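## Task

Finish with the left gripper's opening commanded at -1 around the blue scoop's handle. The handle must cross the middle of the pads' width, the pad gap must be only a little larger than the handle's thickness, and what sits between the fingers must be mostly handle, with the pad centre somewhere between the handle's two ends (any insertion depth is fine). The scoop must be raised and motionless, touched by nothing except that gripper's fingers or the right arm above its base, and the left gripper alone must be able to keep it up. The red scoop must finish within about 2 cm of its starting spot and be rotated at most slightly. Anything other than this grasp that stays in place only because the robot is holding it does not count.

## Robot and tools

ROBOT. There are two 6-joint arms, left_arm and right_arm, and each ends in a parallel gripper. The names are labels only and do not refer to sides of a camera image. left_arm is mounted on the +y side. URDF root positions in the scene frame: left_arm (-0.007, +0.295, +0.006) m, right_arm (+0.002, -0.297, +0.014) m. Both are almost unrotated.

FRAME. There is one scene frame. Its origin sits at table-top height, midway between the arms and roughly 5-10 cm in from the near edge of the table. +x points out across the table and +z points up. A gripper's fingers extend along its own +z axis and close along its own y axis. The reported hand point lies between the pads, about 1 cm short of the fingertips.

execute_actions. The argument "actions" is a list holding at most one entry. There are three forms:
- Empty list []: the robot gets no command and you get the current state back.
- Move: {"rows": [...], "steps": n}, where n is 1-15 (15 if left out). Each control step lasts 1/30 s and consumes one row. If there are fewer rows than steps, the last row is repeated.
- Wait: {"steps": n} with no rows, n up to 300. It returns once n steps have passed since the previous result, and the time you spend replying counts toward those steps.
The optional "pictures" (boolean) turns camera images in the result on or off. They are on by default.

ROW LAYOUT. Each row is a single list of 14 numbers covering both arms, and you must send all 14 even when only one arm moves. Order: left waist, shoulder, elbow, wrist pitch, wrist yaw, wrist roll, left opening, then the same seven for the right arm. The joint values are absolute target angles in radians, in the same form Joint positions prints them. They are not offsets. Stated ranges: waist -2.618..3.054, shoulder 0.000..3.142, elbow 0.000..3.142, wrist pitch -1.571..1.571, wrist yaw -1.571..1.571, wrist roll -2.094..2.094. The true ends can differ from these by up to 0.036 rad. A call is rejected, and nothing is sent, if a target goes more than 0.036 rad beyond an end while also lying farther out than the current angle. A target beyond the real end gets clipped to that end, and the result then says "joint sent to its limit". That message can refer to an earlier action that is still running. If the message is missing, that does not prove there is more room. Opening is an absolute value in [-1, 1]: +1 is fully open (pad gap 0.094 m) and -1 is shut.

MOTION. Each step, every joint's target is kept close to its measured angle. The allowed gap is 0.202 rad for the waist, 0.258 for the shoulder, 0.238 for the elbow, 0.573 for wrist pitch and 0.522 for wrist yaw and roll. On top of that, all of an arm's targets are pulled back if they would place its hand more than 70 mm from where it currently is, so large moves take several calls. Friction can leave a joint up to about 0.031 rad short of its target, and a change smaller than that may do nothing at all. Between calls, and while you are thinking, the arms keep heading for the last row you sent. They stop once everything has nearly stopped moving, or once a step is HELD. Fingers that are still opening or closing finish that motion. The simulation runs on while you write.

RESULTS. The state line reads `left_arm: …` | `right_arm: …`. It gives each hand's position (m) and quaternion (wxyz) in the scene frame. These values can be off, more so when the arm is stretched out. Joint positions and Joint velocities list one block per arm: six joints in column order (rad, rad/s), then the pad gap (m, m/s). grip_measured reports the finger opening on the command scale. It can be wrong by about 1 mm, by a fixed amount per gripper. "joint command not followed" means the clearance check changed or blocked some joint targets; the rest of the row still ran. HELD marks steps where some or all of your row was not sent. Joint torques give the total drive output in the same order. They are nonzero even with no load, noisy, and can be skewed by friction. MOTOR HOT appears from 75 °C. OVER-TEMPERATURE FAULT lines report stops: at 90 °C the arm halts for 10 s, and at 100 °C the arm goes limp and falls.

GRIPPING. Between -1 and +1, the fingers are driven to the point where grip_measured would equal your command. To hold something firmly, keep the command about 0.03 below grip_measured, and go less below it for a lighter grip. Each pad pushes with roughly 50-62 N at most. Parts thinner than about 2 mm are squeezed less. The first contact can produce a brief spike. Held parts, and loose objects, may occasionally get tugged or pushed.

zoom_image: "camera" is one of cam_high, cam_low (504x504), cam_left_wrist or cam_right_wrist (616x616). "region" is [x0, y0, x1, y1] in image pixels, with the origin at the top left, and may be at most 504x504. It returns an enlarged crop of the latest image and does not move the robot. A camera calibration is provided (pinhole for the fixed cameras, fisheye for the wrist cameras). It may be off by a few degrees and millimetres.

read_manual: "section" is optional and only "licences" exists. It returns licence text and moves nothing.

finished_scene: "scene" is the number of the current scene.

AVOID. Do not push or knock anything off the table. Do not let the arms strike or press against each other. Keep clear of the bar under the bases and the plate behind it: they can stand up to about 3 cm above the table and there is no warning before contact. Avoid drops, slips, slams and hard pushes. Avoid holding loads for long, which overheats the motors.

Each tool is called after ">>>" in YAML: its name, and indented under it one key for each argument.

## Session

>>> execute_actions:
  actions: []

Scene clock: 0.00 s of 4200.00 s.
left_arm: end_effector_position=(+0.5776, +0.4361, +0.3222) grip_measured=+1.000 end_effector_quat_wxyz=(+0.648, -0.277, +0.695, -0.142) | right_arm: end_effector_position=(+0.1449, +0.2114, +0.2243) grip_measured=+1.000 end_effector_quat_wxyz=(+0.006, +0.008, +0.883, +0.469)
Joint positions: left_arm=[ 0.332  1.913  1.6    0.185  0.084 -0.565  0.094] | right_arm=[ 1.233  1.798  1.475 -0.294 -0.322  1.383  0.094]
Joint velocities: left_arm=[-0.002 -0.007 -0.012  0.022 -0.051  0.037  0.   ] | right_arm=[ 0.002 -0.007  0.002  0.022 -0.022  0.037  0.   ]
Joint torques (N m, as the arm reports them, + toward a larger angle): no reading
camera_calibration (this result's frames):
cam_left_wrist: T_world_to_cam=[[0.1969, -0.807528, 0.555993, 0.0599224], [-0.571269, -0.555377, -0.604324, 0.770303], [0.796795, -0.19863, -0.57067, -0.0680586], [0, 0, 0, 1]] pos_world=[0.48248, 0.462679, 0.393357]
cam_right_wrist: T_world_to_cam=[[-0.00863775, -0.579519, -0.814913, 0.306918], [-0.815865, -0.467115, 0.340834, 0.144796], [-0.578178, 0.667803, -0.468775, 0.166223], [0, 0, 0, 1]] pos_world=[0.216891, 0.134497, 0.278681]

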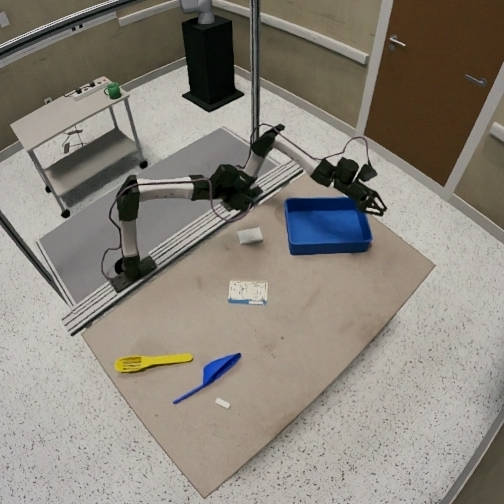

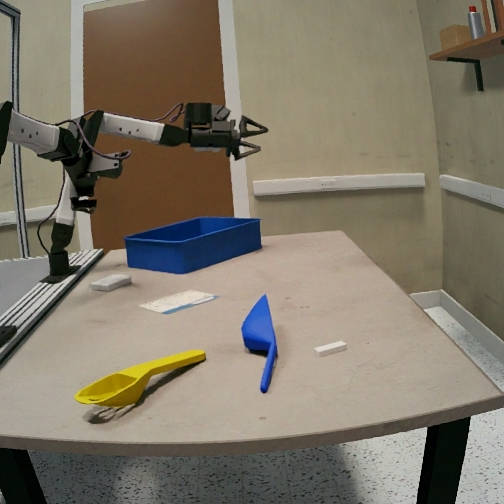

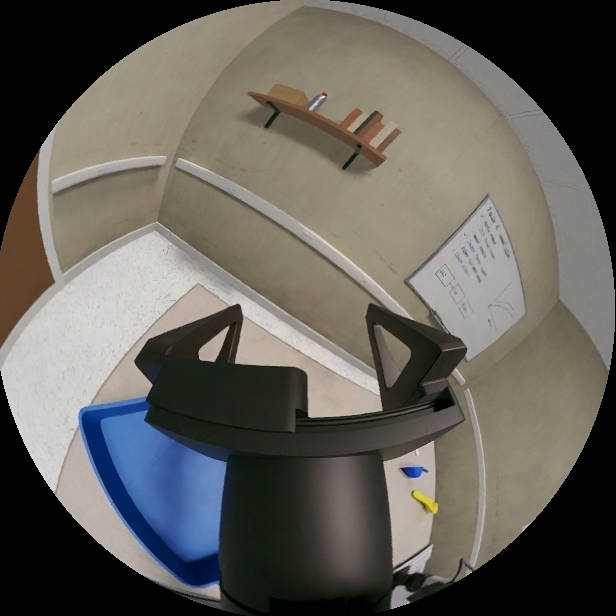

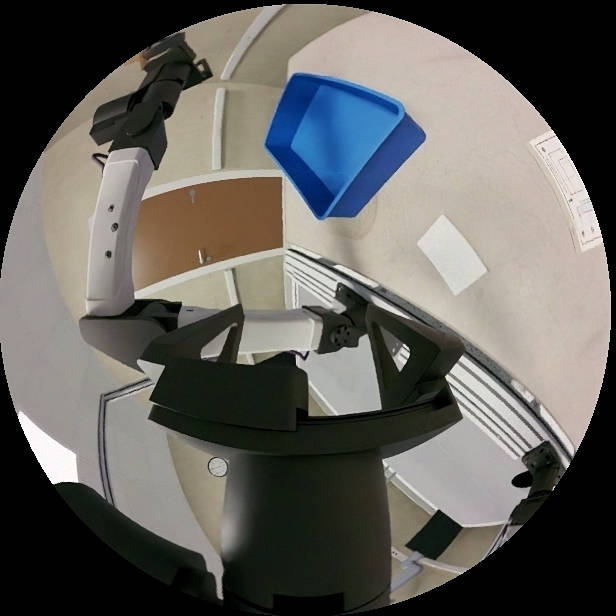

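>>> execute_actions:
  actions:
    - {"rows":[[0.332,1.913,1.6,0.185,0.084,-0.565,1,0.8,1.7,1.5,-0.7,-0.1,0.5,1]],"steps":10}
  pictures: false

>>> execute_actions:
  actions:
    - {"rows":[[0.2,1.7,1.7,-0.6,0.1,-1.2,1,0.1,1.95,1.95,-1.15,0,-1.45,1]],"steps":15}
  pictures: false

>>> execute_actions:
  actions:
    - {"rows":[[0,1.7,1.75,-1.3,0.2,-2.05,1,0.1,2.25,2.17,-1.11,0,-1.45,1]],"steps":15}
  pictures: false

>>> execute_actions:
  actions:
    - {"steps":15}

Scene clock: 13.03 s of 4200.00 s.
left_arm: end_effector_position=(+0.5776, +0.4361, +0.3222) grip_measured=+1.000 end_effector_quat_wxyz=(+0.648, -0.277, +0.695, -0.142) | right_arm: end_effector_position=(+0.3079, +0.0661, +0.2008) grip_measured=+1.000 end_effector_quat_wxyz=(+0.205, -0.051, +0.933, +0.291)
Joint positions: left_arm=[ 0.332  1.913  1.6    0.185  0.084 -0.565  0.094] | right_arm=[ 0.852  1.742  1.477 -0.597 -0.165  0.764  0.094]
Joint velocities: left_arm=[-0.022  0.002 -0.017 -0.037 -0.051 -0.051  0.   ] | right_arm=[-1.282 -0.139 -0.002 -0.696  0.505 -1.648  0.   ]
Joint torques (N m, as the arm reports them, + toward a larger angle): left_arm=[  0.56 -11.61   8.19   2.36   0.03  -0.04] | right_arm=[  2.6  -10.46   8.69   1.6   -0.28  -0.12]
Steps of this call (steps 1 to 90: nothing new was sent; then 9.70 s passed at rest; steps 91 to 100: all 10 steps of this action). Readings (joint positions):
91: left_arm=[0.332 1.913 1.600 0.185 0.084 -0.565] | right_arm=[1.224 1.795 1.477 -0.319 -0.311 1.338]
92: left_arm=[0.332 1.913 1.600 0.185 0.084 -0.565] | right_arm=[1.205 1.787 1.477 -0.364 -0.295 1.279]
94: left_arm=[0.332 1.913 1.600 0.185 0.084 -0.565] | right_arm=[1.134 1.772 1.477 -0.443 -0.258 1.156]
98: left_arm=[0.332 1.913 1.600 0.185 0.084 -0.565] | right_arm=[0.948 1.750 1.477 -0.551 -0.197 0.894]
100: the state above

Scene clock: 13.53 s of 4200.00 s.
left_arm: end_effector_position=(+0.4937, +0.3415, +0.3298) grip_measured=+1.000 end_effector_quat_wxyz=(+0.413, -0.496, +0.704, -0.296) | right_arm: end_effector_position=(+0.4703, -0.2548, +0.2205) grip_measured=+1.000 end_effector_quat_wxyz=(+0.245, -0.204, +0.947, -0.030)
Joint positions: left_arm=[ 0.196  1.68   1.7   -0.537  0.099 -1.161  0.094] | right_arm=[ 0.128  1.952  1.927 -1.075 -0.021 -0.339  0.094]
Joint velocities: left_arm=[-0.017  0.115 -0.027 -0.418  0.007 -0.315  0.   ] | right_arm=[-1.189  0.002  0.076 -0.418  0.286 -2.85   0.   ]
Joint torques (N m, as the arm reports them, + toward a larger angle): left_arm=[ 0.53 -8.16  7.98  2.18  0.02 -0.13] | right_arm=[ 4.65 -9.57  7.83  1.13 -0.35 -0.04]
Steps of this call (steps 1 to 15: all 15 steps of this action). Readings (joint positions):
1: left_arm=[0.326 1.901 1.607 0.136 0.082 -0.614] | right_arm=[0.808 1.754 1.505 -0.661 -0.147 0.703]
2: left_arm=[0.314 1.878 1.611 0.050 0.081 -0.682] | right_arm=[0.765 1.784 1.559 -0.731 -0.131 0.640]
4: left_arm=[0.270 1.817 1.628 -0.127 0.081 -0.825] | right_arm=[0.675 1.859 1.673 -0.838 -0.102 0.500]
8: left_arm=[0.191 1.700 1.682 -0.393 0.095 -1.041] | right_arm=[0.482 1.949 1.847 -0.966 -0.064 0.221]
15: the state above

Scene clock: 14.03 s of 4200.00 s.
left_arm: end_effector_position=(+0.3638, +0.2345, +0.2277) grip_measured=+1.000 end_effector_quat_wxyz=(-0.009, +0.783, -0.586, +0.208) | right_arm: end_effector_position=(+0.5210, -0.2697, +0.1431) grip_measured=+1.000 end_effector_quat_wxyz=(+0.140, -0.643, +0.744, -0.119)
Joint positions: left_arm=[-0.005  1.684  1.72  -1.249  0.186 -1.976  0.094] | right_arm=[ 0.102  2.276  2.16  -1.115  0.    -1.373  0.094]
Joint velocities: left_arm=[ 0.002 -0.002 -0.012 -0.286 -0.051 -0.447  0.   ] | right_arm=[-0.002 -0.061 -0.007 -0.007 -0.037 -0.505  0.   ]
Joint torques (N m, as the arm reports them, + toward a larger angle): left_arm=[ 0.71 -6.94  8.61  1.1   0.19 -0.1 ] | right_arm=[ -0.38 -13.05   7.19   1.04  -0.2   -0.02]
Steps of this call (steps 1 to 15: all 15 steps of this action). Readings (joint positions):
1: left_arm=[0.186 1.684 1.704 -0.575 0.100 -1.205] | right_arm=[0.094 1.984 1.976 -1.118 -0.012 -0.437]
2: left_arm=[0.167 1.684 1.707 -0.633 0.103 -1.262] | right_arm=[0.075 2.039 2.058 -1.130 -0.006 -0.529]
4: left_arm=[0.105 1.684 1.712 -0.759 0.119 -1.384] | right_arm=[0.068 2.140 2.149 -1.092 0.000 -0.717]
8: left_arm=[0.004 1.684 1.719 -1.048 0.166 -1.717] | right_arm=[0.092 2.261 2.160 -1.097 0.000 -1.099]
15: the state above

Scene clock: 14.53 s of 4200.00 s.
left_arm: end_effector_position=(+0.3546, +0.2348, +0.2244) grip_measured=+1.000 end_effector_quat_wxyz=(+0.009, +0.805, -0.561, +0.191) | right_arm: end_effector_position=(+0.5209, -0.2697, +0.1446) grip_measured=+1.000 end_effector_quat_wxyz=(-0.137, +0.667, -0.721, +0.124)
Joint positions: left_arm=[-0.005  1.684  1.72  -1.289  0.189 -2.041  0.094] | right_arm=[ 0.102  2.273  2.16  -1.115  0.    -1.442  0.094]
Joint velocities: left_arm=[-0.002 -0.007 -0.002 -0.007  0.007 -0.066  0.   ] | right_arm=[-0.012  0.007 -0.007 -0.037 -0.066 -0.051  0.   ]
Joint torques (N m, as the arm reports them, + toward a larger angle): left_arm=[ 0.84 -6.8   8.7   0.96  0.27 -0.2 ] | right_arm=[ -0.4  -13.25   7.17   1.01  -0.19  -0.02]
Steps of this call (steps 1 to 15: the robot went on to your last target). Readings (joint positions):
1: left_arm=[-0.005 1.684 1.720 -1.258 0.186 -1.990] | right_arm=[0.102 2.274 2.160 -1.115 0.000 -1.388]
2: left_arm=[-0.005 1.684 1.720 -1.265 0.187 -2.000] | right_arm=[0.102 2.273 2.160 -1.115 0.000 -1.399]
4: left_arm=[-0.005 1.684 1.720 -1.275 0.188 -2.016] | right_arm=[0.102 2.273 2.160 -1.115 0.000 -1.415]
8: left_arm=[-0.005 1.684 1.720 -1.285 0.188 -2.032] | right_arm=[0.102 2.273 2.160 -1.115 0.000 -1.433]
15: the state above
camera_calibration (this result's frames):
cam_left_wrist: T_world_to_cam=[[0.905738, 0.371671, 0.203712, -0.453467], [0.0691307, -0.60375, 0.79417, -0.057567], [0.418161, -0.705228, -0.572534, 0.267509], [0, 0, 0, 1]] pos_world=[0.30284, 0.322439, 0.291253]
cam_right_wrist: T_world_to_cam=[[0.919388, -0.0772319, 0.385695, -0.555185], [-0.286242, -0.803905, 0.521346, -0.138739], [0.269798, -0.589721, -0.761208, -0.0710351], [0, 0, 0, 1]] pos_world=[0.489882, -0.196302, 0.232391]

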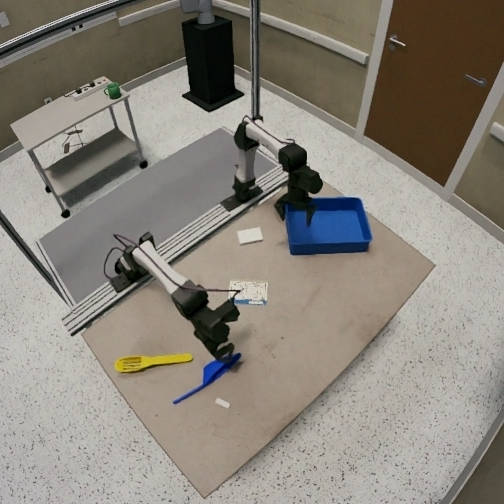

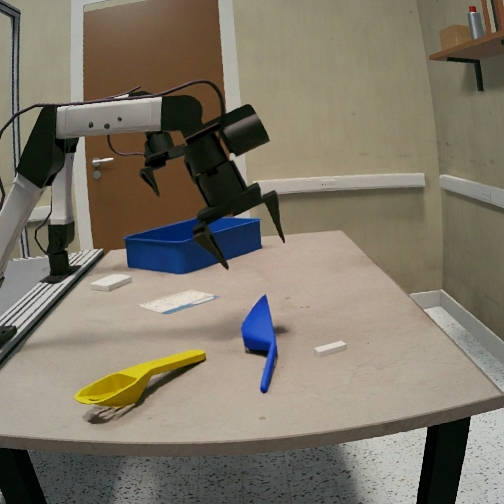

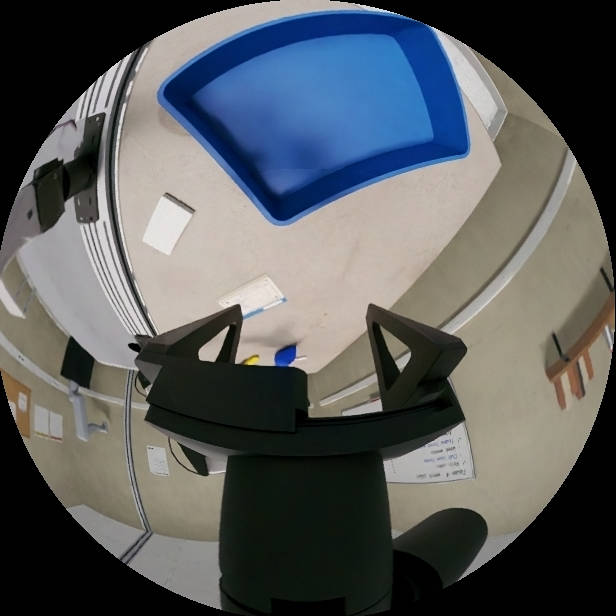

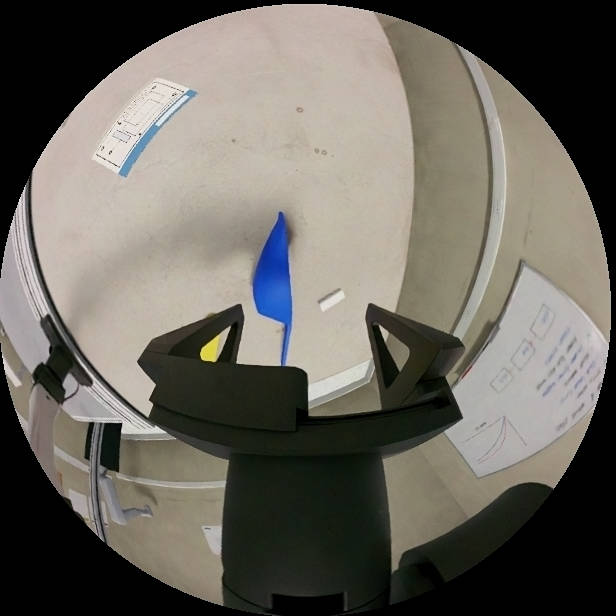

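>>> execute_actions:
  actions:
    - {"rows":[[0,1.7,1.75,-1.3,0.2,-2.05,1,0.067,2.28,2.06,-1.0,0,-1.53,1]],"steps":8}
  pictures: false

>>> execute_actions:
  actions:
    - {"rows":[[0,1.7,1.75,-1.3,0.2,-2.05,1,0.067,2.29,1.96,-0.89,0,-1.53,1]],"steps":8}
  pictures: false

>>> execute_actions:
  actions:
    - {"rows":[[0,1.7,1.75,-1.3,0.2,-2.05,1,0.067,2.3,1.86,-0.79,0,-1.53,1]],"steps":15}

Scene clock: 29.90 s of 4200.00 s.
left_arm: end_effector_position=(+0.3544, +0.2348, +0.2244) grip_measured=+1.000 end_effector_quat_wxyz=(+0.010, +0.806, -0.560, +0.191) | right_arm: end_effector_position=(+0.5186, -0.2862, +0.1140) grip_measured=+1.000 end_effector_quat_wxyz=(-0.120, +0.683, -0.711, +0.120)
Joint positions: left_arm=[-0.005  1.684  1.72  -1.29   0.189 -2.043  0.094] | right_arm=[ 0.071  2.282  2.065 -1.043 -0.001 -1.51   0.094]
Joint velocities: left_arm=[-0.002 -0.002  0.002 -0.051 -0.022 -0.037  0.   ] | right_arm=[-0.027  0.042 -0.032  0.081  0.037 -0.183  0.   ]
Joint torques (N m, as the arm reports them, + toward a larger angle): left_arm=[ 0.82 -6.7   8.88  0.88  0.18 -0.14] | right_arm=[ -0.34 -12.04   6.22   1.2   -0.2   -0.02]
Steps of this call (steps 1 to 15: the robot went on to your last target; steps 16 to 90: nothing new was sent; then 12.10 s passed at rest; steps 91 to 98: all 8 steps of this action). Readings (joint positions):
91: left_arm=[-0.005 1.684 1.720 -1.290 0.189 -2.043] | right_arm=[0.100 2.271 2.145 -1.098 -0.000 -1.456]
92: left_arm=[-0.005 1.684 1.720 -1.290 0.189 -2.043] | right_arm=[0.097 2.267 2.123 -1.077 -0.001 -1.470]
94: left_arm=[-0.005 1.684 1.720 -1.290 0.189 -2.043] | right_arm=[0.086 2.270 2.087 -1.055 -0.001 -1.489]
98: the state above

Scene clock: 30.17 s of 4200.00 s.
left_arm: end_effector_position=(+0.3543, +0.2348, +0.2244) grip_measured=+1.000 end_effector_quat_wxyz=(+0.010, +0.806, -0.560, +0.191) | right_arm: end_effector_position=(+0.5188, -0.2870, +0.0840) grip_measured=+1.000 end_effector_quat_wxyz=(-0.116, +0.687, -0.708, +0.118)
Joint positions: left_arm=[-0.005  1.684  1.72  -1.291  0.189 -2.043  0.094] | right_arm=[ 0.07   2.292  1.964 -0.94  -0.001 -1.522  0.094]
Joint velocities: left_arm=[-0.017 -0.002 -0.007 -0.022  0.022  0.125  0.   ] | right_arm=[ 0.012  0.022 -0.017  0.125 -0.007 -0.022  0.   ]
Joint torques (N m, as the arm reports them, + toward a larger angle): left_arm=[ 0.69 -6.85  8.66  0.85  0.23 -0.13] | right_arm=[ -0.58 -12.03   6.37   1.21  -0.19  -0.02]
Steps of this call (steps 1 to 8: all 8 steps of this action). Readings (joint positions):
1: left_arm=[-0.005 1.684 1.720 -1.291 0.189 -2.043] | right_arm=[0.070 2.280 2.046 -1.020 -0.001 -1.513]
2: left_arm=[-0.005 1.684 1.720 -1.291 0.189 -2.043] | right_arm=[0.070 2.277 2.023 -0.992 -0.001 -1.515]
4: left_arm=[-0.005 1.684 1.720 -1.291 0.189 -2.043] | right_arm=[0.070 2.280 1.988 -0.961 -0.001 -1.518]
8: the state above

Scene clock: 30.67 s of 4200.00 s.
left_arm: end_effector_position=(+0.3543, +0.2348, +0.2244) grip_measured=+1.000 end_effector_quat_wxyz=(+0.010, +0.806, -0.560, +0.191) | right_arm: end_effector_position=(+0.5205, -0.2873, +0.0555) grip_measured=+1.000 end_effector_quat_wxyz=(-0.121, +0.687, -0.706, +0.122)
Joint positions: left_arm=[-0.005  1.684  1.72  -1.291  0.189 -2.043  0.094] | right_arm=[ 0.07   2.302  1.863 -0.817 -0.001 -1.524  0.094]
Joint velocities: left_arm=[ 0.002 -0.007 -0.002 -0.037 -0.022 -0.007  0.   ] | right_arm=[-0.002 -0.002 -0.012  0.051  0.007 -0.022  0.   ]
Joint torques (N m, as the arm reports them, + toward a larger angle): left_arm=[ 0.63 -6.87  8.8   0.94  0.18 -0.13] | right_arm=[ -0.55 -12.03   6.16   1.09  -0.19  -0.03]
Steps of this call (steps 1 to 15: all 15 steps of this action). Readings (joint positions):
1: left_arm=[-0.005 1.684 1.720 -1.291 0.189 -2.043] | right_arm=[0.070 2.291 1.946 -0.916 -0.001 -1.522]
2: left_arm=[-0.005 1.684 1.720 -1.291 0.189 -2.043] | right_arm=[0.070 2.287 1.924 -0.887 -0.001 -1.522]
4: left_arm=[-0.005 1.684 1.720 -1.291 0.189 -2.043] | right_arm=[0.070 2.290 1.888 -0.858 -0.001 -1.523]
8: left_arm=[-0.005 1.684 1.720 -1.291 0.189 -2.043] | right_arm=[0.070 2.302 1.864 -0.840 -0.001 -1.524]
15: the state above
camera_calibration (this result's frames):
cam_left_wrist: T_world_to_cam=[[0.905178, 0.374036, 0.201866, -0.453162], [0.072005, -0.603025, 0.794466, -0.0587199], [0.41889, -0.704598, -0.572777, 0.267231], [0, 0, 0, 1]] pos_world=[0.30248, 0.32238, 0.291193]
cam_right_wrist: T_world_to_cam=[[0.932136, -0.0246747, 0.361267, -0.511953], [-0.234842, -0.800605, 0.551254, -0.134092], [0.27563, -0.598685, -0.752067, -0.155297], [0, 0, 0, 1]] pos_world=[0.488524, -0.212961, 0.142077]

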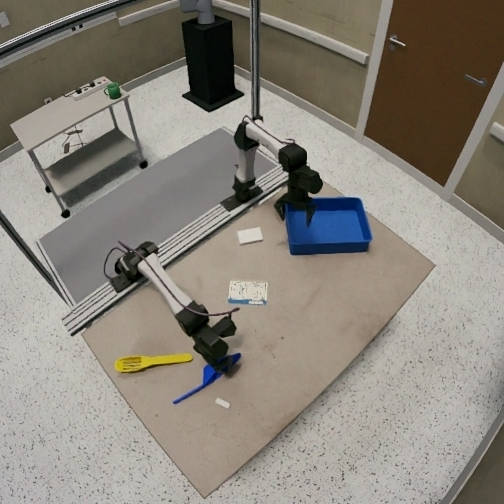

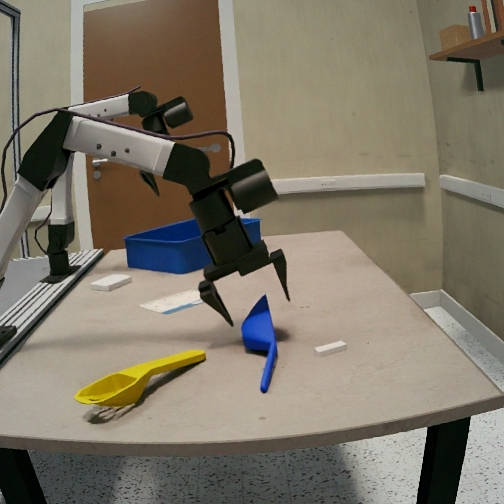

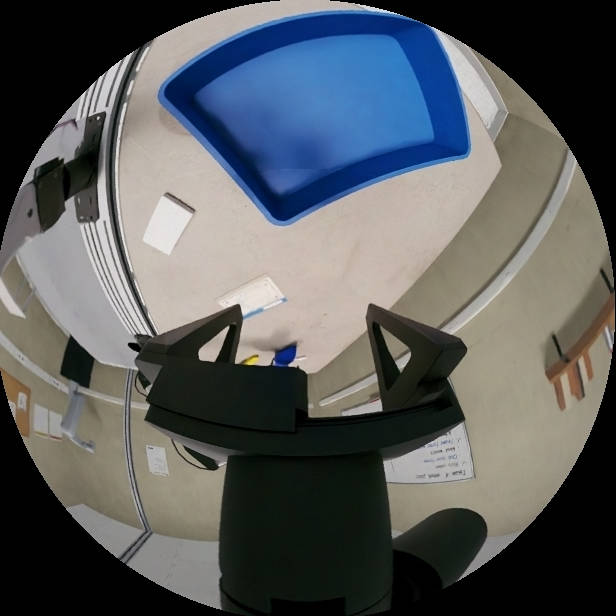

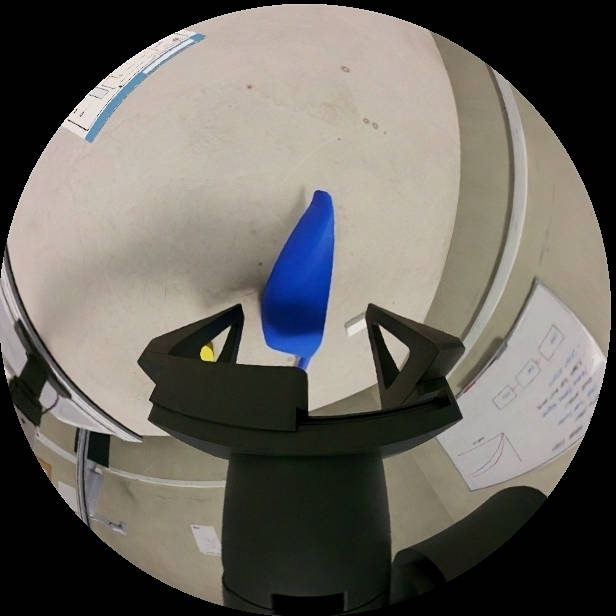

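>>> execute_actions:
  actions:
    - {"rows":[[0,1.7,1.75,-1.3,0.2,-2.05,1,0.04,2.315,1.85,-0.77,0,-1.44,0.7]],"steps":8}
  pictures: false

>>> execute_actions:
  actions:
    - {"rows":[[0,1.7,1.75,-1.3,0.2,-2.05,1,0.04,2.345,1.83,-0.75,0,-1.44,0.5]],"steps":15}

>>> zoom_image:
  camera: "cam_low"
  region: [190, 250, 340, 400]

Scene clock: 36.73 s of 4200.00 s.
left_arm: end_effector_position=(+0.3543, +0.2348, +0.2244) grip_measured=+1.000 end_effector_quat_wxyz=(+0.010, +0.806, -0.560, +0.191) | right_arm: end_effector_position=(+0.5256, -0.3006, +0.0575) grip_measured=+0.702 end_effector_quat_wxyz=(-0.131, +0.654, -0.734, +0.127)
Joint positions: left_arm=[-0.005  1.684  1.72  -1.291  0.189 -2.043  0.094] | right_arm=[ 0.045  2.302  1.863 -0.795 -0.001 -1.461  0.08 ]
Joint velocities: left_arm=[-0.002 -0.007  0.002  0.007 -0.051 -0.022  0.   ] | right_arm=[-0.032 -0.002 -0.002 -0.007 -0.007  0.066  0.001]
Joint torques (N m, as the arm reports them, + toward a larger angle): left_arm=[ 0.8  -6.61  8.62  0.94  0.3  -0.14] | right_arm=[ -0.47 -11.04   5.58   1.16  -0.18   0.12]
Steps of this call (steps 1 to 15: the robot went on to your last target; steps 16 to 90: nothing new was sent; then 2.80 s passed at rest; steps 91 to 98: all 8 steps of this action). Readings (joint positions):
91: left_arm=[-0.005 1.684 1.720 -1.291 0.189 -2.043] | right_arm=[0.069 2.302 1.863 -0.810 -0.001 -1.513]
92: left_arm=[-0.005 1.684 1.720 -1.291 0.189 -2.043] | right_arm=[0.067 2.302 1.863 -0.807 -0.001 -1.500]
94: left_arm=[-0.005 1.684 1.720 -1.291 0.189 -2.043] | right_arm=[0.058 2.302 1.863 -0.801 -0.001 -1.481]
98: the state above

Scene clock: 37.23 s of 4200.00 s.
left_arm: end_effector_position=(+0.3543, +0.2348, +0.2244) grip_measured=+1.000 end_effector_quat_wxyz=(+0.010, +0.806, -0.560, +0.191) | right_arm: end_effector_position=(+0.5198, -0.3012, +0.0305) grip_measured=+0.502 end_effector_quat_wxyz=(-0.116, +0.652, -0.741, +0.111)
Joint positions: left_arm=[-0.005  1.684  1.72  -1.291  0.189 -2.043  0.094] | right_arm=[ 0.044  2.342  1.836 -0.772 -0.001 -1.449  0.071]
Joint velocities: left_arm=[ 0.007 -0.017  0.002 -0.007 -0.022 -0.037  0.   ] | right_arm=[-0.007 -0.012 -0.012 -0.007 -0.022  0.051 -0.   ]
Joint torques (N m, as the arm reports them, + toward a larger angle): left_arm=[ 0.57 -6.81  8.93  0.94  0.23 -0.1 ] | right_arm=[ -0.6  -11.84   5.86   1.09  -0.19   0.1 ]
Steps of this call (steps 1 to 15: all 15 steps of this action). Readings (joint positions):
1: left_arm=[-0.005 1.684 1.720 -1.291 0.189 -2.043] | right_arm=[0.044 2.304 1.861 -0.791 -0.001 -1.459]
2: left_arm=[-0.005 1.684 1.720 -1.291 0.189 -2.043] | right_arm=[0.044 2.306 1.857 -0.786 -0.001 -1.456]
4: left_arm=[-0.005 1.684 1.720 -1.291 0.189 -2.043] | right_arm=[0.044 2.316 1.850 -0.778 -0.001 -1.453]
8: left_arm=[-0.005 1.684 1.720 -1.291 0.189 -2.043] | right_arm=[0.044 2.338 1.839 -0.776 -0.001 -1.450]
15: the state above
camera_calibration (this result's frames):
cam_left_wrist: T_world_to_cam=[[0.905178, 0.374036, 0.201866, -0.453162], [0.072005, -0.603025, 0.794466, -0.0587199], [0.41889, -0.704598, -0.572777, 0.267231], [0, 0, 0, 1]] pos_world=[0.30248, 0.32238, 0.291193]
cam_right_wrist: T_world_to_cam=[[0.932325, -0.124646, 0.339461, -0.532143], [-0.300827, -0.788276, 0.536772, -0.0930521], [0.200682, -0.602565, -0.772426, -0.14379], [0, 0, 0, 1]] pos_world=[0.496994, -0.226323, 0.119522]

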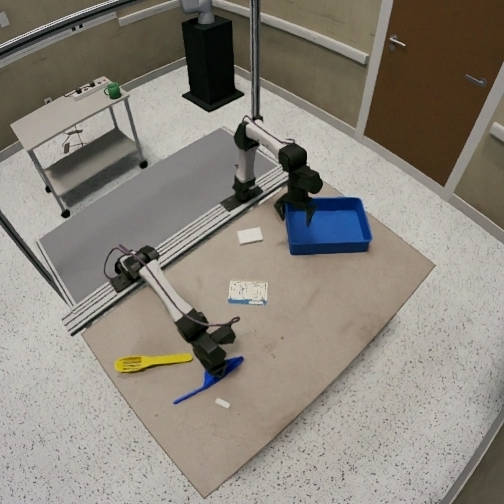

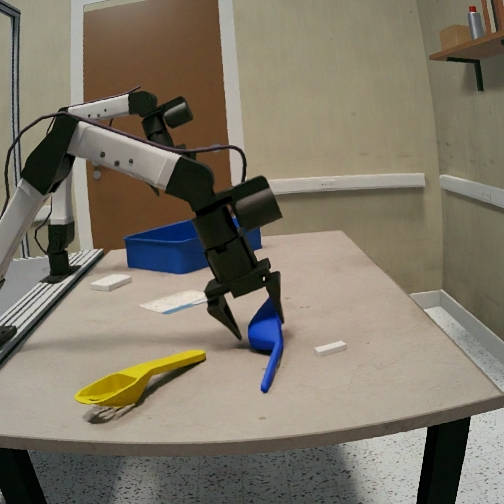

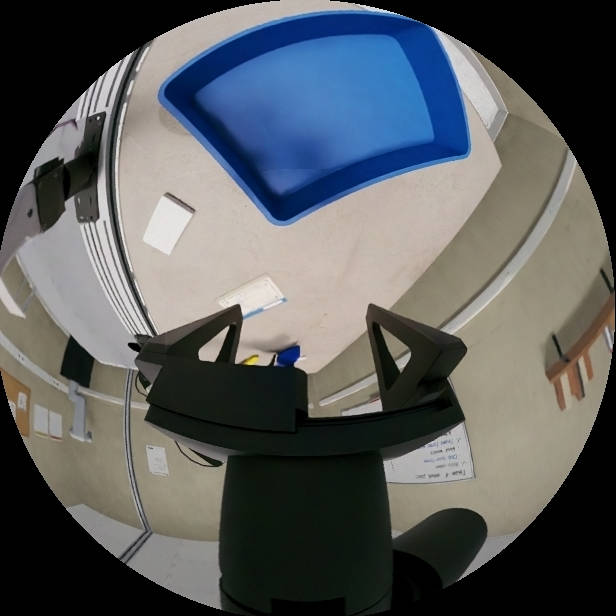

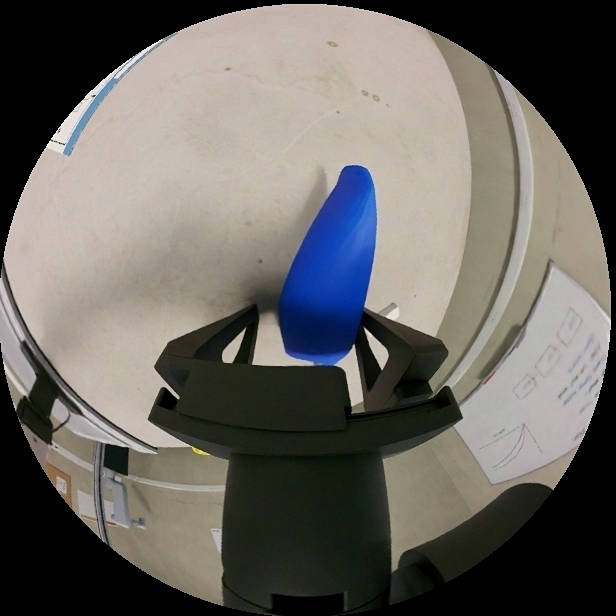

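Region (190, 250, 340, 400) of cam_low's 504x504 image, scaled by 3.360, with more detail than that image has.

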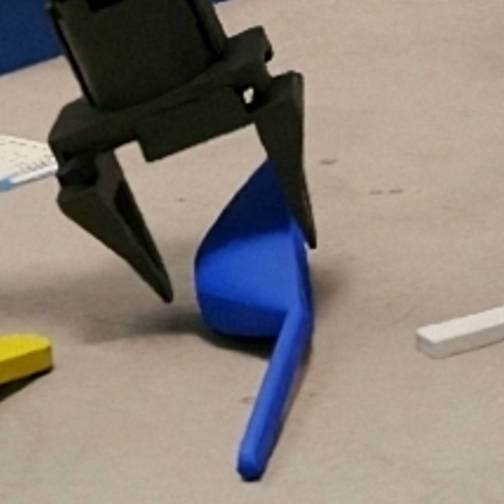

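>>> execute_actions:
  actions:
    - {"rows":[[0,1.7,1.75,-1.3,0.2,-2.05,1,0.04,2.385,1.88,-0.75,0,-1.4,0.3]],"steps":12}
  pictures: false

>>> execute_actions:
  actions:
    - {"rows":[[0,1.7,1.75,-1.3,0.2,-2.05,1,0.04,2.385,1.88,-0.75,0,-1.4,-0.1]],"steps":10}
  pictures: false

>>> execute_actions:
  actions:
    - {"rows":[[0,1.7,1.75,-1.3,0.2,-2.05,1,0.04,2.385,1.88,-0.75,0,-1.4,-0.45]],"steps":12}

>>> zoom_image:
  camera: "cam_low"
  region: [190, 250, 340, 400]

Scene clock: 44.13 s of 4200.00 s.
left_arm: end_effector_position=(+0.3543, +0.2348, +0.2244) grip_measured=+1.000 end_effector_quat_wxyz=(+0.010, +0.806, -0.560, +0.191) | right_arm: end_effector_position=(+0.5249, -0.3013, +0.0211) grip_measured=+0.302 end_effector_quat_wxyz=(+0.116, -0.638, +0.754, -0.108)
Joint positions: left_arm=[-0.005  1.684  1.72  -1.291  0.189 -2.043  0.094] | right_arm=[ 0.044  2.376  1.859 -0.765 -0.001 -1.411  0.061]
Joint velocities: left_arm=[ 0.022 -0.022  0.012 -0.007 -0.037  0.022  0.   ] | right_arm=[-0.007  0.002 -0.002 -0.051  0.007  0.037  0.   ]
Joint torques (N m, as the arm reports them, + toward a larger angle): left_arm=[ 0.61 -6.97  8.68  0.91  0.24 -0.07] | right_arm=[ -0.59 -11.62   7.81   1.02  -0.19   0.12]
Steps of this call (steps 1 to 15: the robot went on to your last target; steps 16 to 90: nothing new was sent; then 3.50 s passed at rest; steps 91 to 102: all 12 steps of this action). Readings (joint positions):
91: left_arm=[-0.005 1.684 1.720 -1.291 0.189 -2.043] | right_arm=[0.044 2.345 1.841 -0.772 -0.001 -1.443]
92: left_arm=[-0.005 1.684 1.720 -1.291 0.189 -2.043] | right_arm=[0.044 2.352 1.849 -0.771 -0.001 -1.436]
94: left_arm=[-0.005 1.684 1.720 -1.291 0.189 -2.043] | right_arm=[0.044 2.364 1.859 -0.766 -0.001 -1.425]
98: left_arm=[-0.005 1.684 1.720 -1.291 0.189 -2.043] | right_arm=[0.044 2.375 1.859 -0.765 -0.001 -1.415]
102: the state above

Scene clock: 44.47 s of 4200.00 s.
left_arm: end_effector_position=(+0.3543, +0.2348, +0.2244) grip_measured=+1.000 end_effector_quat_wxyz=(+0.010, +0.806, -0.560, +0.191) | right_arm: end_effector_position=(+0.5252, -0.3013, +0.0212) grip_measured=-0.098 end_effector_quat_wxyz=(+0.117, -0.636, +0.755, -0.108)
Joint positions: left_arm=[-0.005  1.684  1.72  -1.291  0.189 -2.043  0.094] | right_arm=[ 0.044  2.376  1.859 -0.763 -0.001 -1.408  0.042]
Joint velocities: left_arm=[-0.002  0.002 -0.012  0.051 -0.022 -0.037  0.   ] | right_arm=[-0.017 -0.002  0.002 -0.007  0.037  0.037  0.   ]
Joint torques (N m, as the arm reports them, + toward a larger angle): left_arm=[ 0.88 -6.87  8.72  0.95  0.23 -0.1 ] | right_arm=[ -0.63 -11.71   7.86   1.02  -0.19   0.12]
Steps of this call (steps 1 to 10: all 10 steps of this action). Readings (joint positions):
1: left_arm=[-0.005 1.684 1.720 -1.291 0.189 -2.043] | right_arm=[0.044 2.376 1.859 -0.764 -0.001 -1.410]
2: left_arm=[-0.005 1.684 1.720 -1.291 0.189 -2.043] | right_arm=[0.044 2.376 1.859 -0.764 -0.001 -1.410]
4: left_arm=[-0.005 1.684 1.720 -1.291 0.189 -2.043] | right_arm=[0.044 2.376 1.859 -0.764 -0.001 -1.409]
8: left_arm=[-0.005 1.684 1.720 -1.291 0.189 -2.043] | right_arm=[0.044 2.376 1.859 -0.764 -0.001 -1.408]
10: the state above

Scene clock: 44.87 s of 4200.00 s.
left_arm: end_effector_position=(+0.3543, +0.2347, +0.2244) grip_measured=+1.000 end_effector_quat_wxyz=(+0.010, +0.806, -0.560, +0.191) | right_arm: end_effector_position=(+0.5248, -0.3013, +0.0210) grip_measured=-0.448 end_effector_quat_wxyz=(+0.116, -0.636, +0.755, -0.108)
Joint positions: left_arm=[-0.005  1.684  1.72  -1.291  0.19  -2.043  0.094] | right_arm=[ 0.044  2.376  1.859 -0.765 -0.001 -1.406  0.026]
Joint velocities: left_arm=[-0.017 -0.007 -0.007 -0.081  0.066 -0.037  0.   ] | right_arm=[-0.007  0.007 -0.007 -0.007 -0.007 -0.051  0.001]
Joint torques (N m, as the arm reports them, + toward a larger angle): left_arm=[ 0.79 -6.94  8.75  0.94  0.27 -0.1 ] | right_arm=[ -0.63 -11.66   7.74   1.01  -0.17   0.1 ]
Steps of this call (steps 1 to 12: all 12 steps of this action). Readings (joint positions):
1: left_arm=[-0.005 1.684 1.720 -1.291 0.189 -2.043] | right_arm=[0.044 2.376 1.859 -0.764 -0.001 -1.407]
2: left_arm=[-0.005 1.684 1.720 -1.291 0.189 -2.043] | right_arm=[0.044 2.376 1.859 -0.766 -0.001 -1.406]
4: left_arm=[-0.005 1.684 1.720 -1.291 0.190 -2.043] | right_arm=[0.044 2.376 1.859 -0.766 -0.001 -1.406]
8: left_arm=[-0.005 1.684 1.720 -1.291 0.190 -2.043] | right_arm=[0.044 2.376 1.859 -0.765 -0.001 -1.406]
12: the state above
camera_calibration (this result's frames):
cam_left_wrist: T_world_to_cam=[[0.90523, 0.373998, 0.201705, -0.453105], [0.0719544, -0.602748, 0.794681, -0.0588631], [0.418786, -0.704855, -0.572536, 0.26724], [0, 0, 0, 1]] pos_world=[0.302483, 0.322347, 0.291176]
cam_right_wrist: T_world_to_cam=[[0.927669, -0.166579, 0.334189, -0.543687], [-0.330539, -0.782681, 0.527403, -0.0691486], [0.173709, -0.599718, -0.78113, -0.136979], [0, 0, 0, 1]] pos_world=[0.505299, -0.226837, 0.111165]

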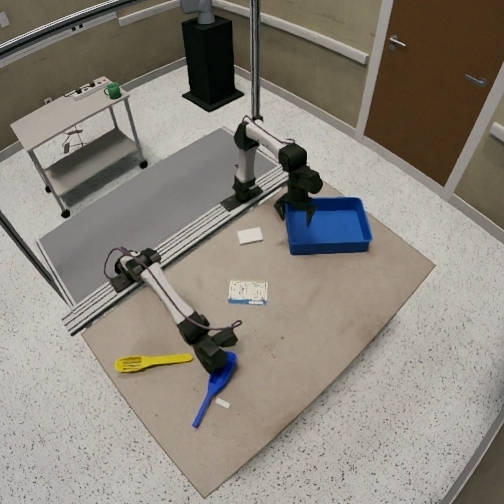

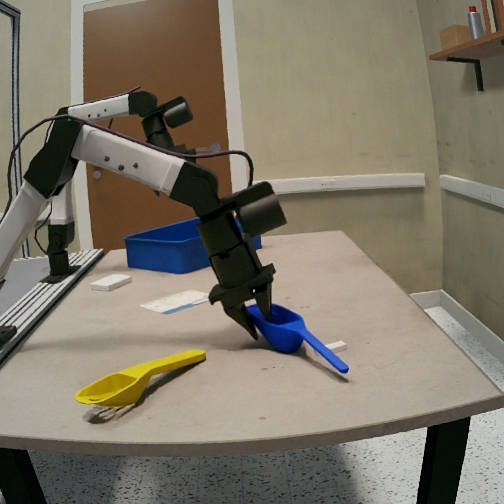

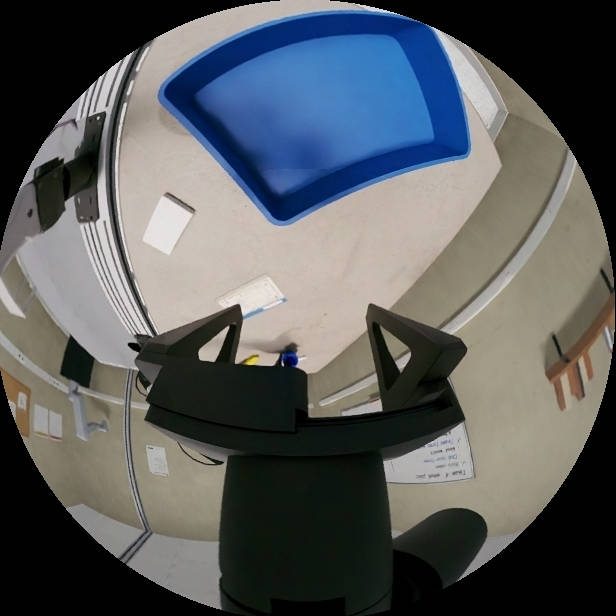

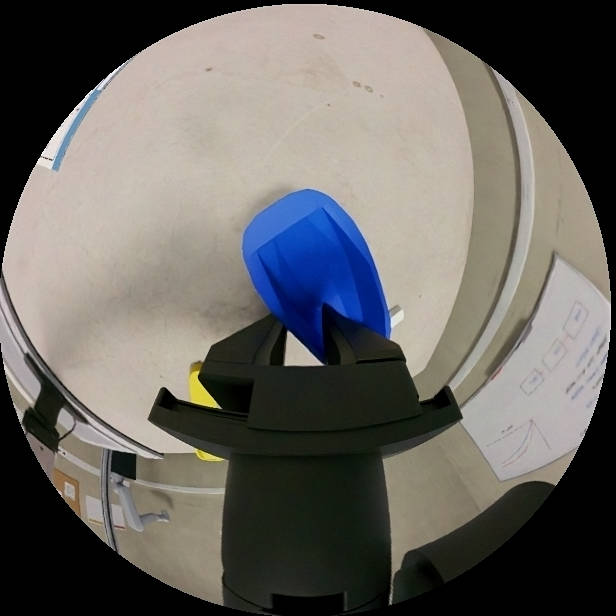

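Region (190, 250, 340, 400) of cam_low's 504x504 image, scaled by 3.360, with more detail than that image has.

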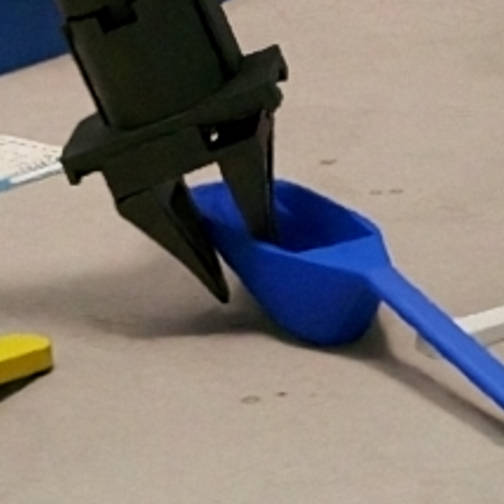

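>>> execute_actions:
  actions:
    - {"rows":[[0,1.7,1.75,-1.3,0.2,-2.05,1,0.04,2.36,1.88,-0.75,0,-1.75,-0.5]],"steps":12}
  pictures: false

>>> execute_actions:
  actions:
    - {"rows":[[0,1.7,1.75,-1.3,0.2,-2.05,1,0.04,2.36,1.88,-0.75,0,-1.75,-0.75]],"steps":8}
  pictures: false

>>> execute_actions:
  actions:
    - {"rows":[[0,1.7,1.75,-1.3,0.2,-2.05,1,0.04,2.36,1.88,-0.75,0,-1.75,-1]],"steps":12}

>>> zoom_image:
  camera: "cam_low"
  region: [200, 230, 370, 400]

Scene clock: 52.10 s of 4200.00 s.
left_arm: end_effector_position=(+0.3543, +0.2347, +0.2244) grip_measured=+1.000 end_effector_quat_wxyz=(+0.010, +0.806, -0.560, +0.191) | right_arm: end_effector_position=(+0.5251, -0.3013, +0.0211) grip_measured=-0.498 end_effector_quat_wxyz=(-0.099, +0.746, -0.647, +0.125)
Joint positions: left_arm=[-0.005  1.684  1.72  -1.291  0.19  -2.043  0.094] | right_arm=[ 0.044  2.376  1.859 -0.764 -0.001 -1.72   0.024]
Joint velocities: left_arm=[-0.007 -0.002  0.002  0.007  0.007 -0.007  0.   ] | right_arm=[-0.002 -0.007 -0.007 -0.051 -0.066 -0.168  0.001]
Joint torques (N m, as the arm reports them, + toward a larger angle): left_arm=[ 0.65 -6.69  8.48  0.9   0.21 -0.11] | right_arm=[ -0.64 -13.34   7.71   0.98  -0.2   -0.03]
Steps of this call (steps 1 to 15: the robot went on to your last target; steps 16 to 90: nothing new was sent; then 3.83 s passed at rest; steps 91 to 102: all 12 steps of this action). Readings (joint positions):
91: left_arm=[-0.005 1.684 1.720 -1.291 0.190 -2.043] | right_arm=[0.044 2.376 1.859 -0.764 -0.001 -1.455]
92: left_arm=[-0.005 1.684 1.720 -1.291 0.190 -2.043] | right_arm=[0.044 2.376 1.859 -0.764 -0.001 -1.513]
94: left_arm=[-0.005 1.684 1.720 -1.291 0.190 -2.043] | right_arm=[0.044 2.376 1.859 -0.764 -0.001 -1.597]
98: left_arm=[-0.005 1.684 1.720 -1.291 0.190 -2.043] | right_arm=[0.044 2.376 1.859 -0.764 -0.001 -1.684]
102: the state above

Scene clock: 52.37 s of 4200.00 s.
left_arm: end_effector_position=(+0.3543, +0.2347, +0.2244) grip_measured=+1.000 end_effector_quat_wxyz=(+0.010, +0.806, -0.560, +0.191) | right_arm: end_effector_position=(+0.5251, -0.3013, +0.0211) grip_measured=-0.748 end_effector_quat_wxyz=(-0.097, +0.753, -0.639, +0.126)
Joint positions: left_arm=[-0.005  1.684  1.72  -1.291  0.19  -2.043  0.094] | right_arm=[ 0.044  2.376  1.859 -0.764 -0.001 -1.74   0.012]
Joint velocities: left_arm=[-0.002  0.017 -0.007  0.051  0.007 -0.081  0.   ] | right_arm=[-0.012  0.002  0.002  0.022 -0.051 -0.007 -0.001]
Joint torques (N m, as the arm reports them, + toward a larger angle): left_arm=[ 0.7  -6.93  8.99  0.87  0.24 -0.15] | right_arm=[ -0.64 -13.34   7.75   0.98  -0.19  -0.02]
Steps of this call (steps 1 to 8: all 8 steps of this action). Readings (joint positions):
1: left_arm=[-0.005 1.684 1.720 -1.291 0.190 -2.043] | right_arm=[0.044 2.376 1.859 -0.764 -0.001 -1.725]
2: left_arm=[-0.005 1.684 1.720 -1.291 0.190 -2.043] | right_arm=[0.044 2.376 1.859 -0.764 -0.001 -1.729]
4: left_arm=[-0.005 1.684 1.720 -1.291 0.190 -2.043] | right_arm=[0.044 2.376 1.859 -0.764 -0.001 -1.734]
8: the state above

Scene clock: 52.77 s of 4200.00 s.
left_arm: end_effector_position=(+0.3543, +0.2347, +0.2244) grip_measured=+1.000 end_effector_quat_wxyz=(+0.010, +0.806, -0.560, +0.191) | right_arm: end_effector_position=(+0.5277, -0.3012, +0.0242) grip_measured=-0.836 end_effector_quat_wxyz=(-0.100, +0.754, -0.636, +0.130)
Joint positions: left_arm=[-0.005  1.684  1.72  -1.291  0.19  -2.043  0.094] | right_arm=[ 0.045  2.375  1.865 -0.761 -0.    -1.745  0.008]
Joint velocities: left_arm=[-0.002  0.002 -0.007  0.051 -0.022  0.066  0.   ] | right_arm=[ 0.002  0.012  0.002  0.022 -0.007  0.007  0.001]
Joint torques (N m, as the arm reports them, + toward a larger angle): left_arm=[ 0.98 -6.78  9.02  0.91  0.27 -0.14] | right_arm=[ -0.7  -13.2    7.3    0.95  -0.2   -0.02]
Steps of this call (steps 1 to 12: all 12 steps of this action). Readings (joint positions):
1: left_arm=[-0.005 1.684 1.720 -1.291 0.190 -2.043] | right_arm=[0.044 2.376 1.859 -0.761 -0.002 -1.746]
2: left_arm=[-0.005 1.684 1.720 -1.291 0.190 -2.043] | right_arm=[0.045 2.375 1.863 -0.756 0.000 -1.745]
4: left_arm=[-0.005 1.684 1.720 -1.291 0.190 -2.043] | right_arm=[0.045 2.375 1.865 -0.756 -0.000 -1.745]
8: left_arm=[-0.005 1.684 1.720 -1.291 0.190 -2.043] | right_arm=[0.045 2.375 1.865 -0.760 -0.000 -1.745]
12: the state above
camera_calibration (this result's frames):
cam_left_wrist: T_world_to_cam=[[0.90523, 0.373998, 0.201705, -0.453105], [0.0719544, -0.602748, 0.794681, -0.0588631], [0.418786, -0.704855, -0.572536, 0.26724], [0, 0, 0, 1]] pos_world=[0.302483, 0.322347, 0.291176]
cam_right_wrist: T_world_to_cam=[[0.924487, 0.171339, 0.340539, -0.444164], [-0.0795586, -0.786915, 0.611911, -0.205504], [0.372819, -0.592797, -0.713861, -0.239545], [0, 0, 0, 1]] pos_world=[0.483582, -0.227613, 0.106004]

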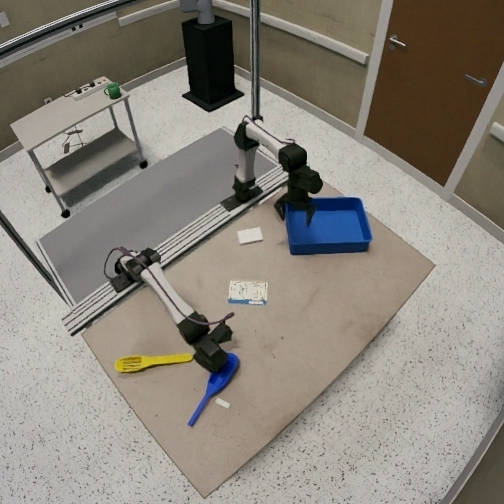

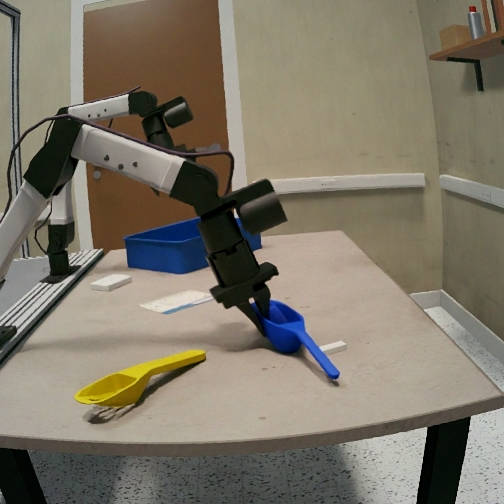

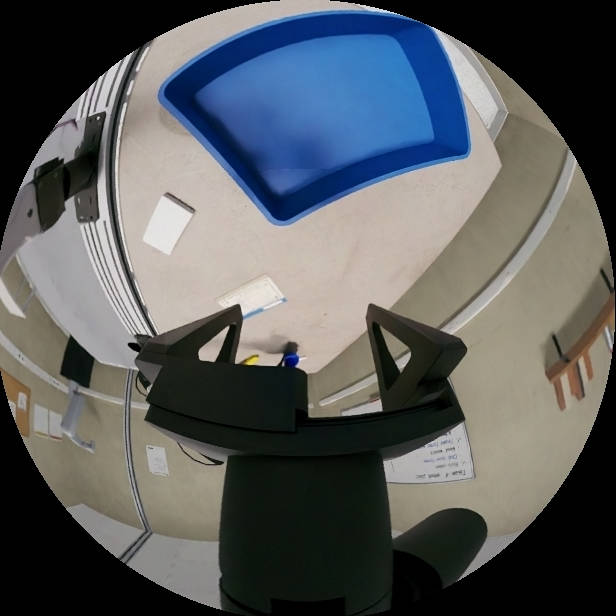

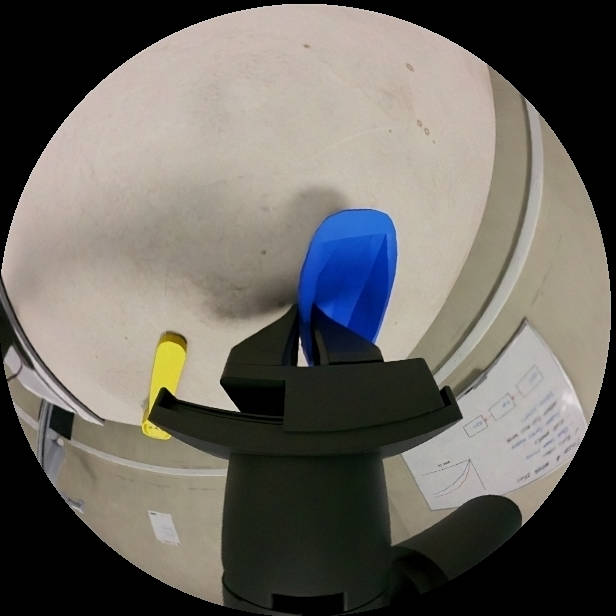

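Region (200, 230, 370, 400) of cam_low's 504x504 image, scaled by 2.965, with more detail than that image has.

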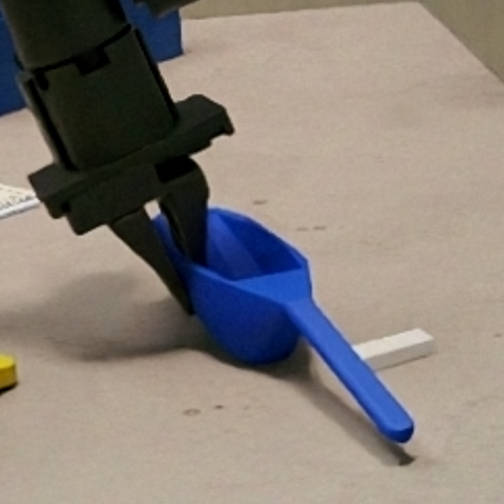

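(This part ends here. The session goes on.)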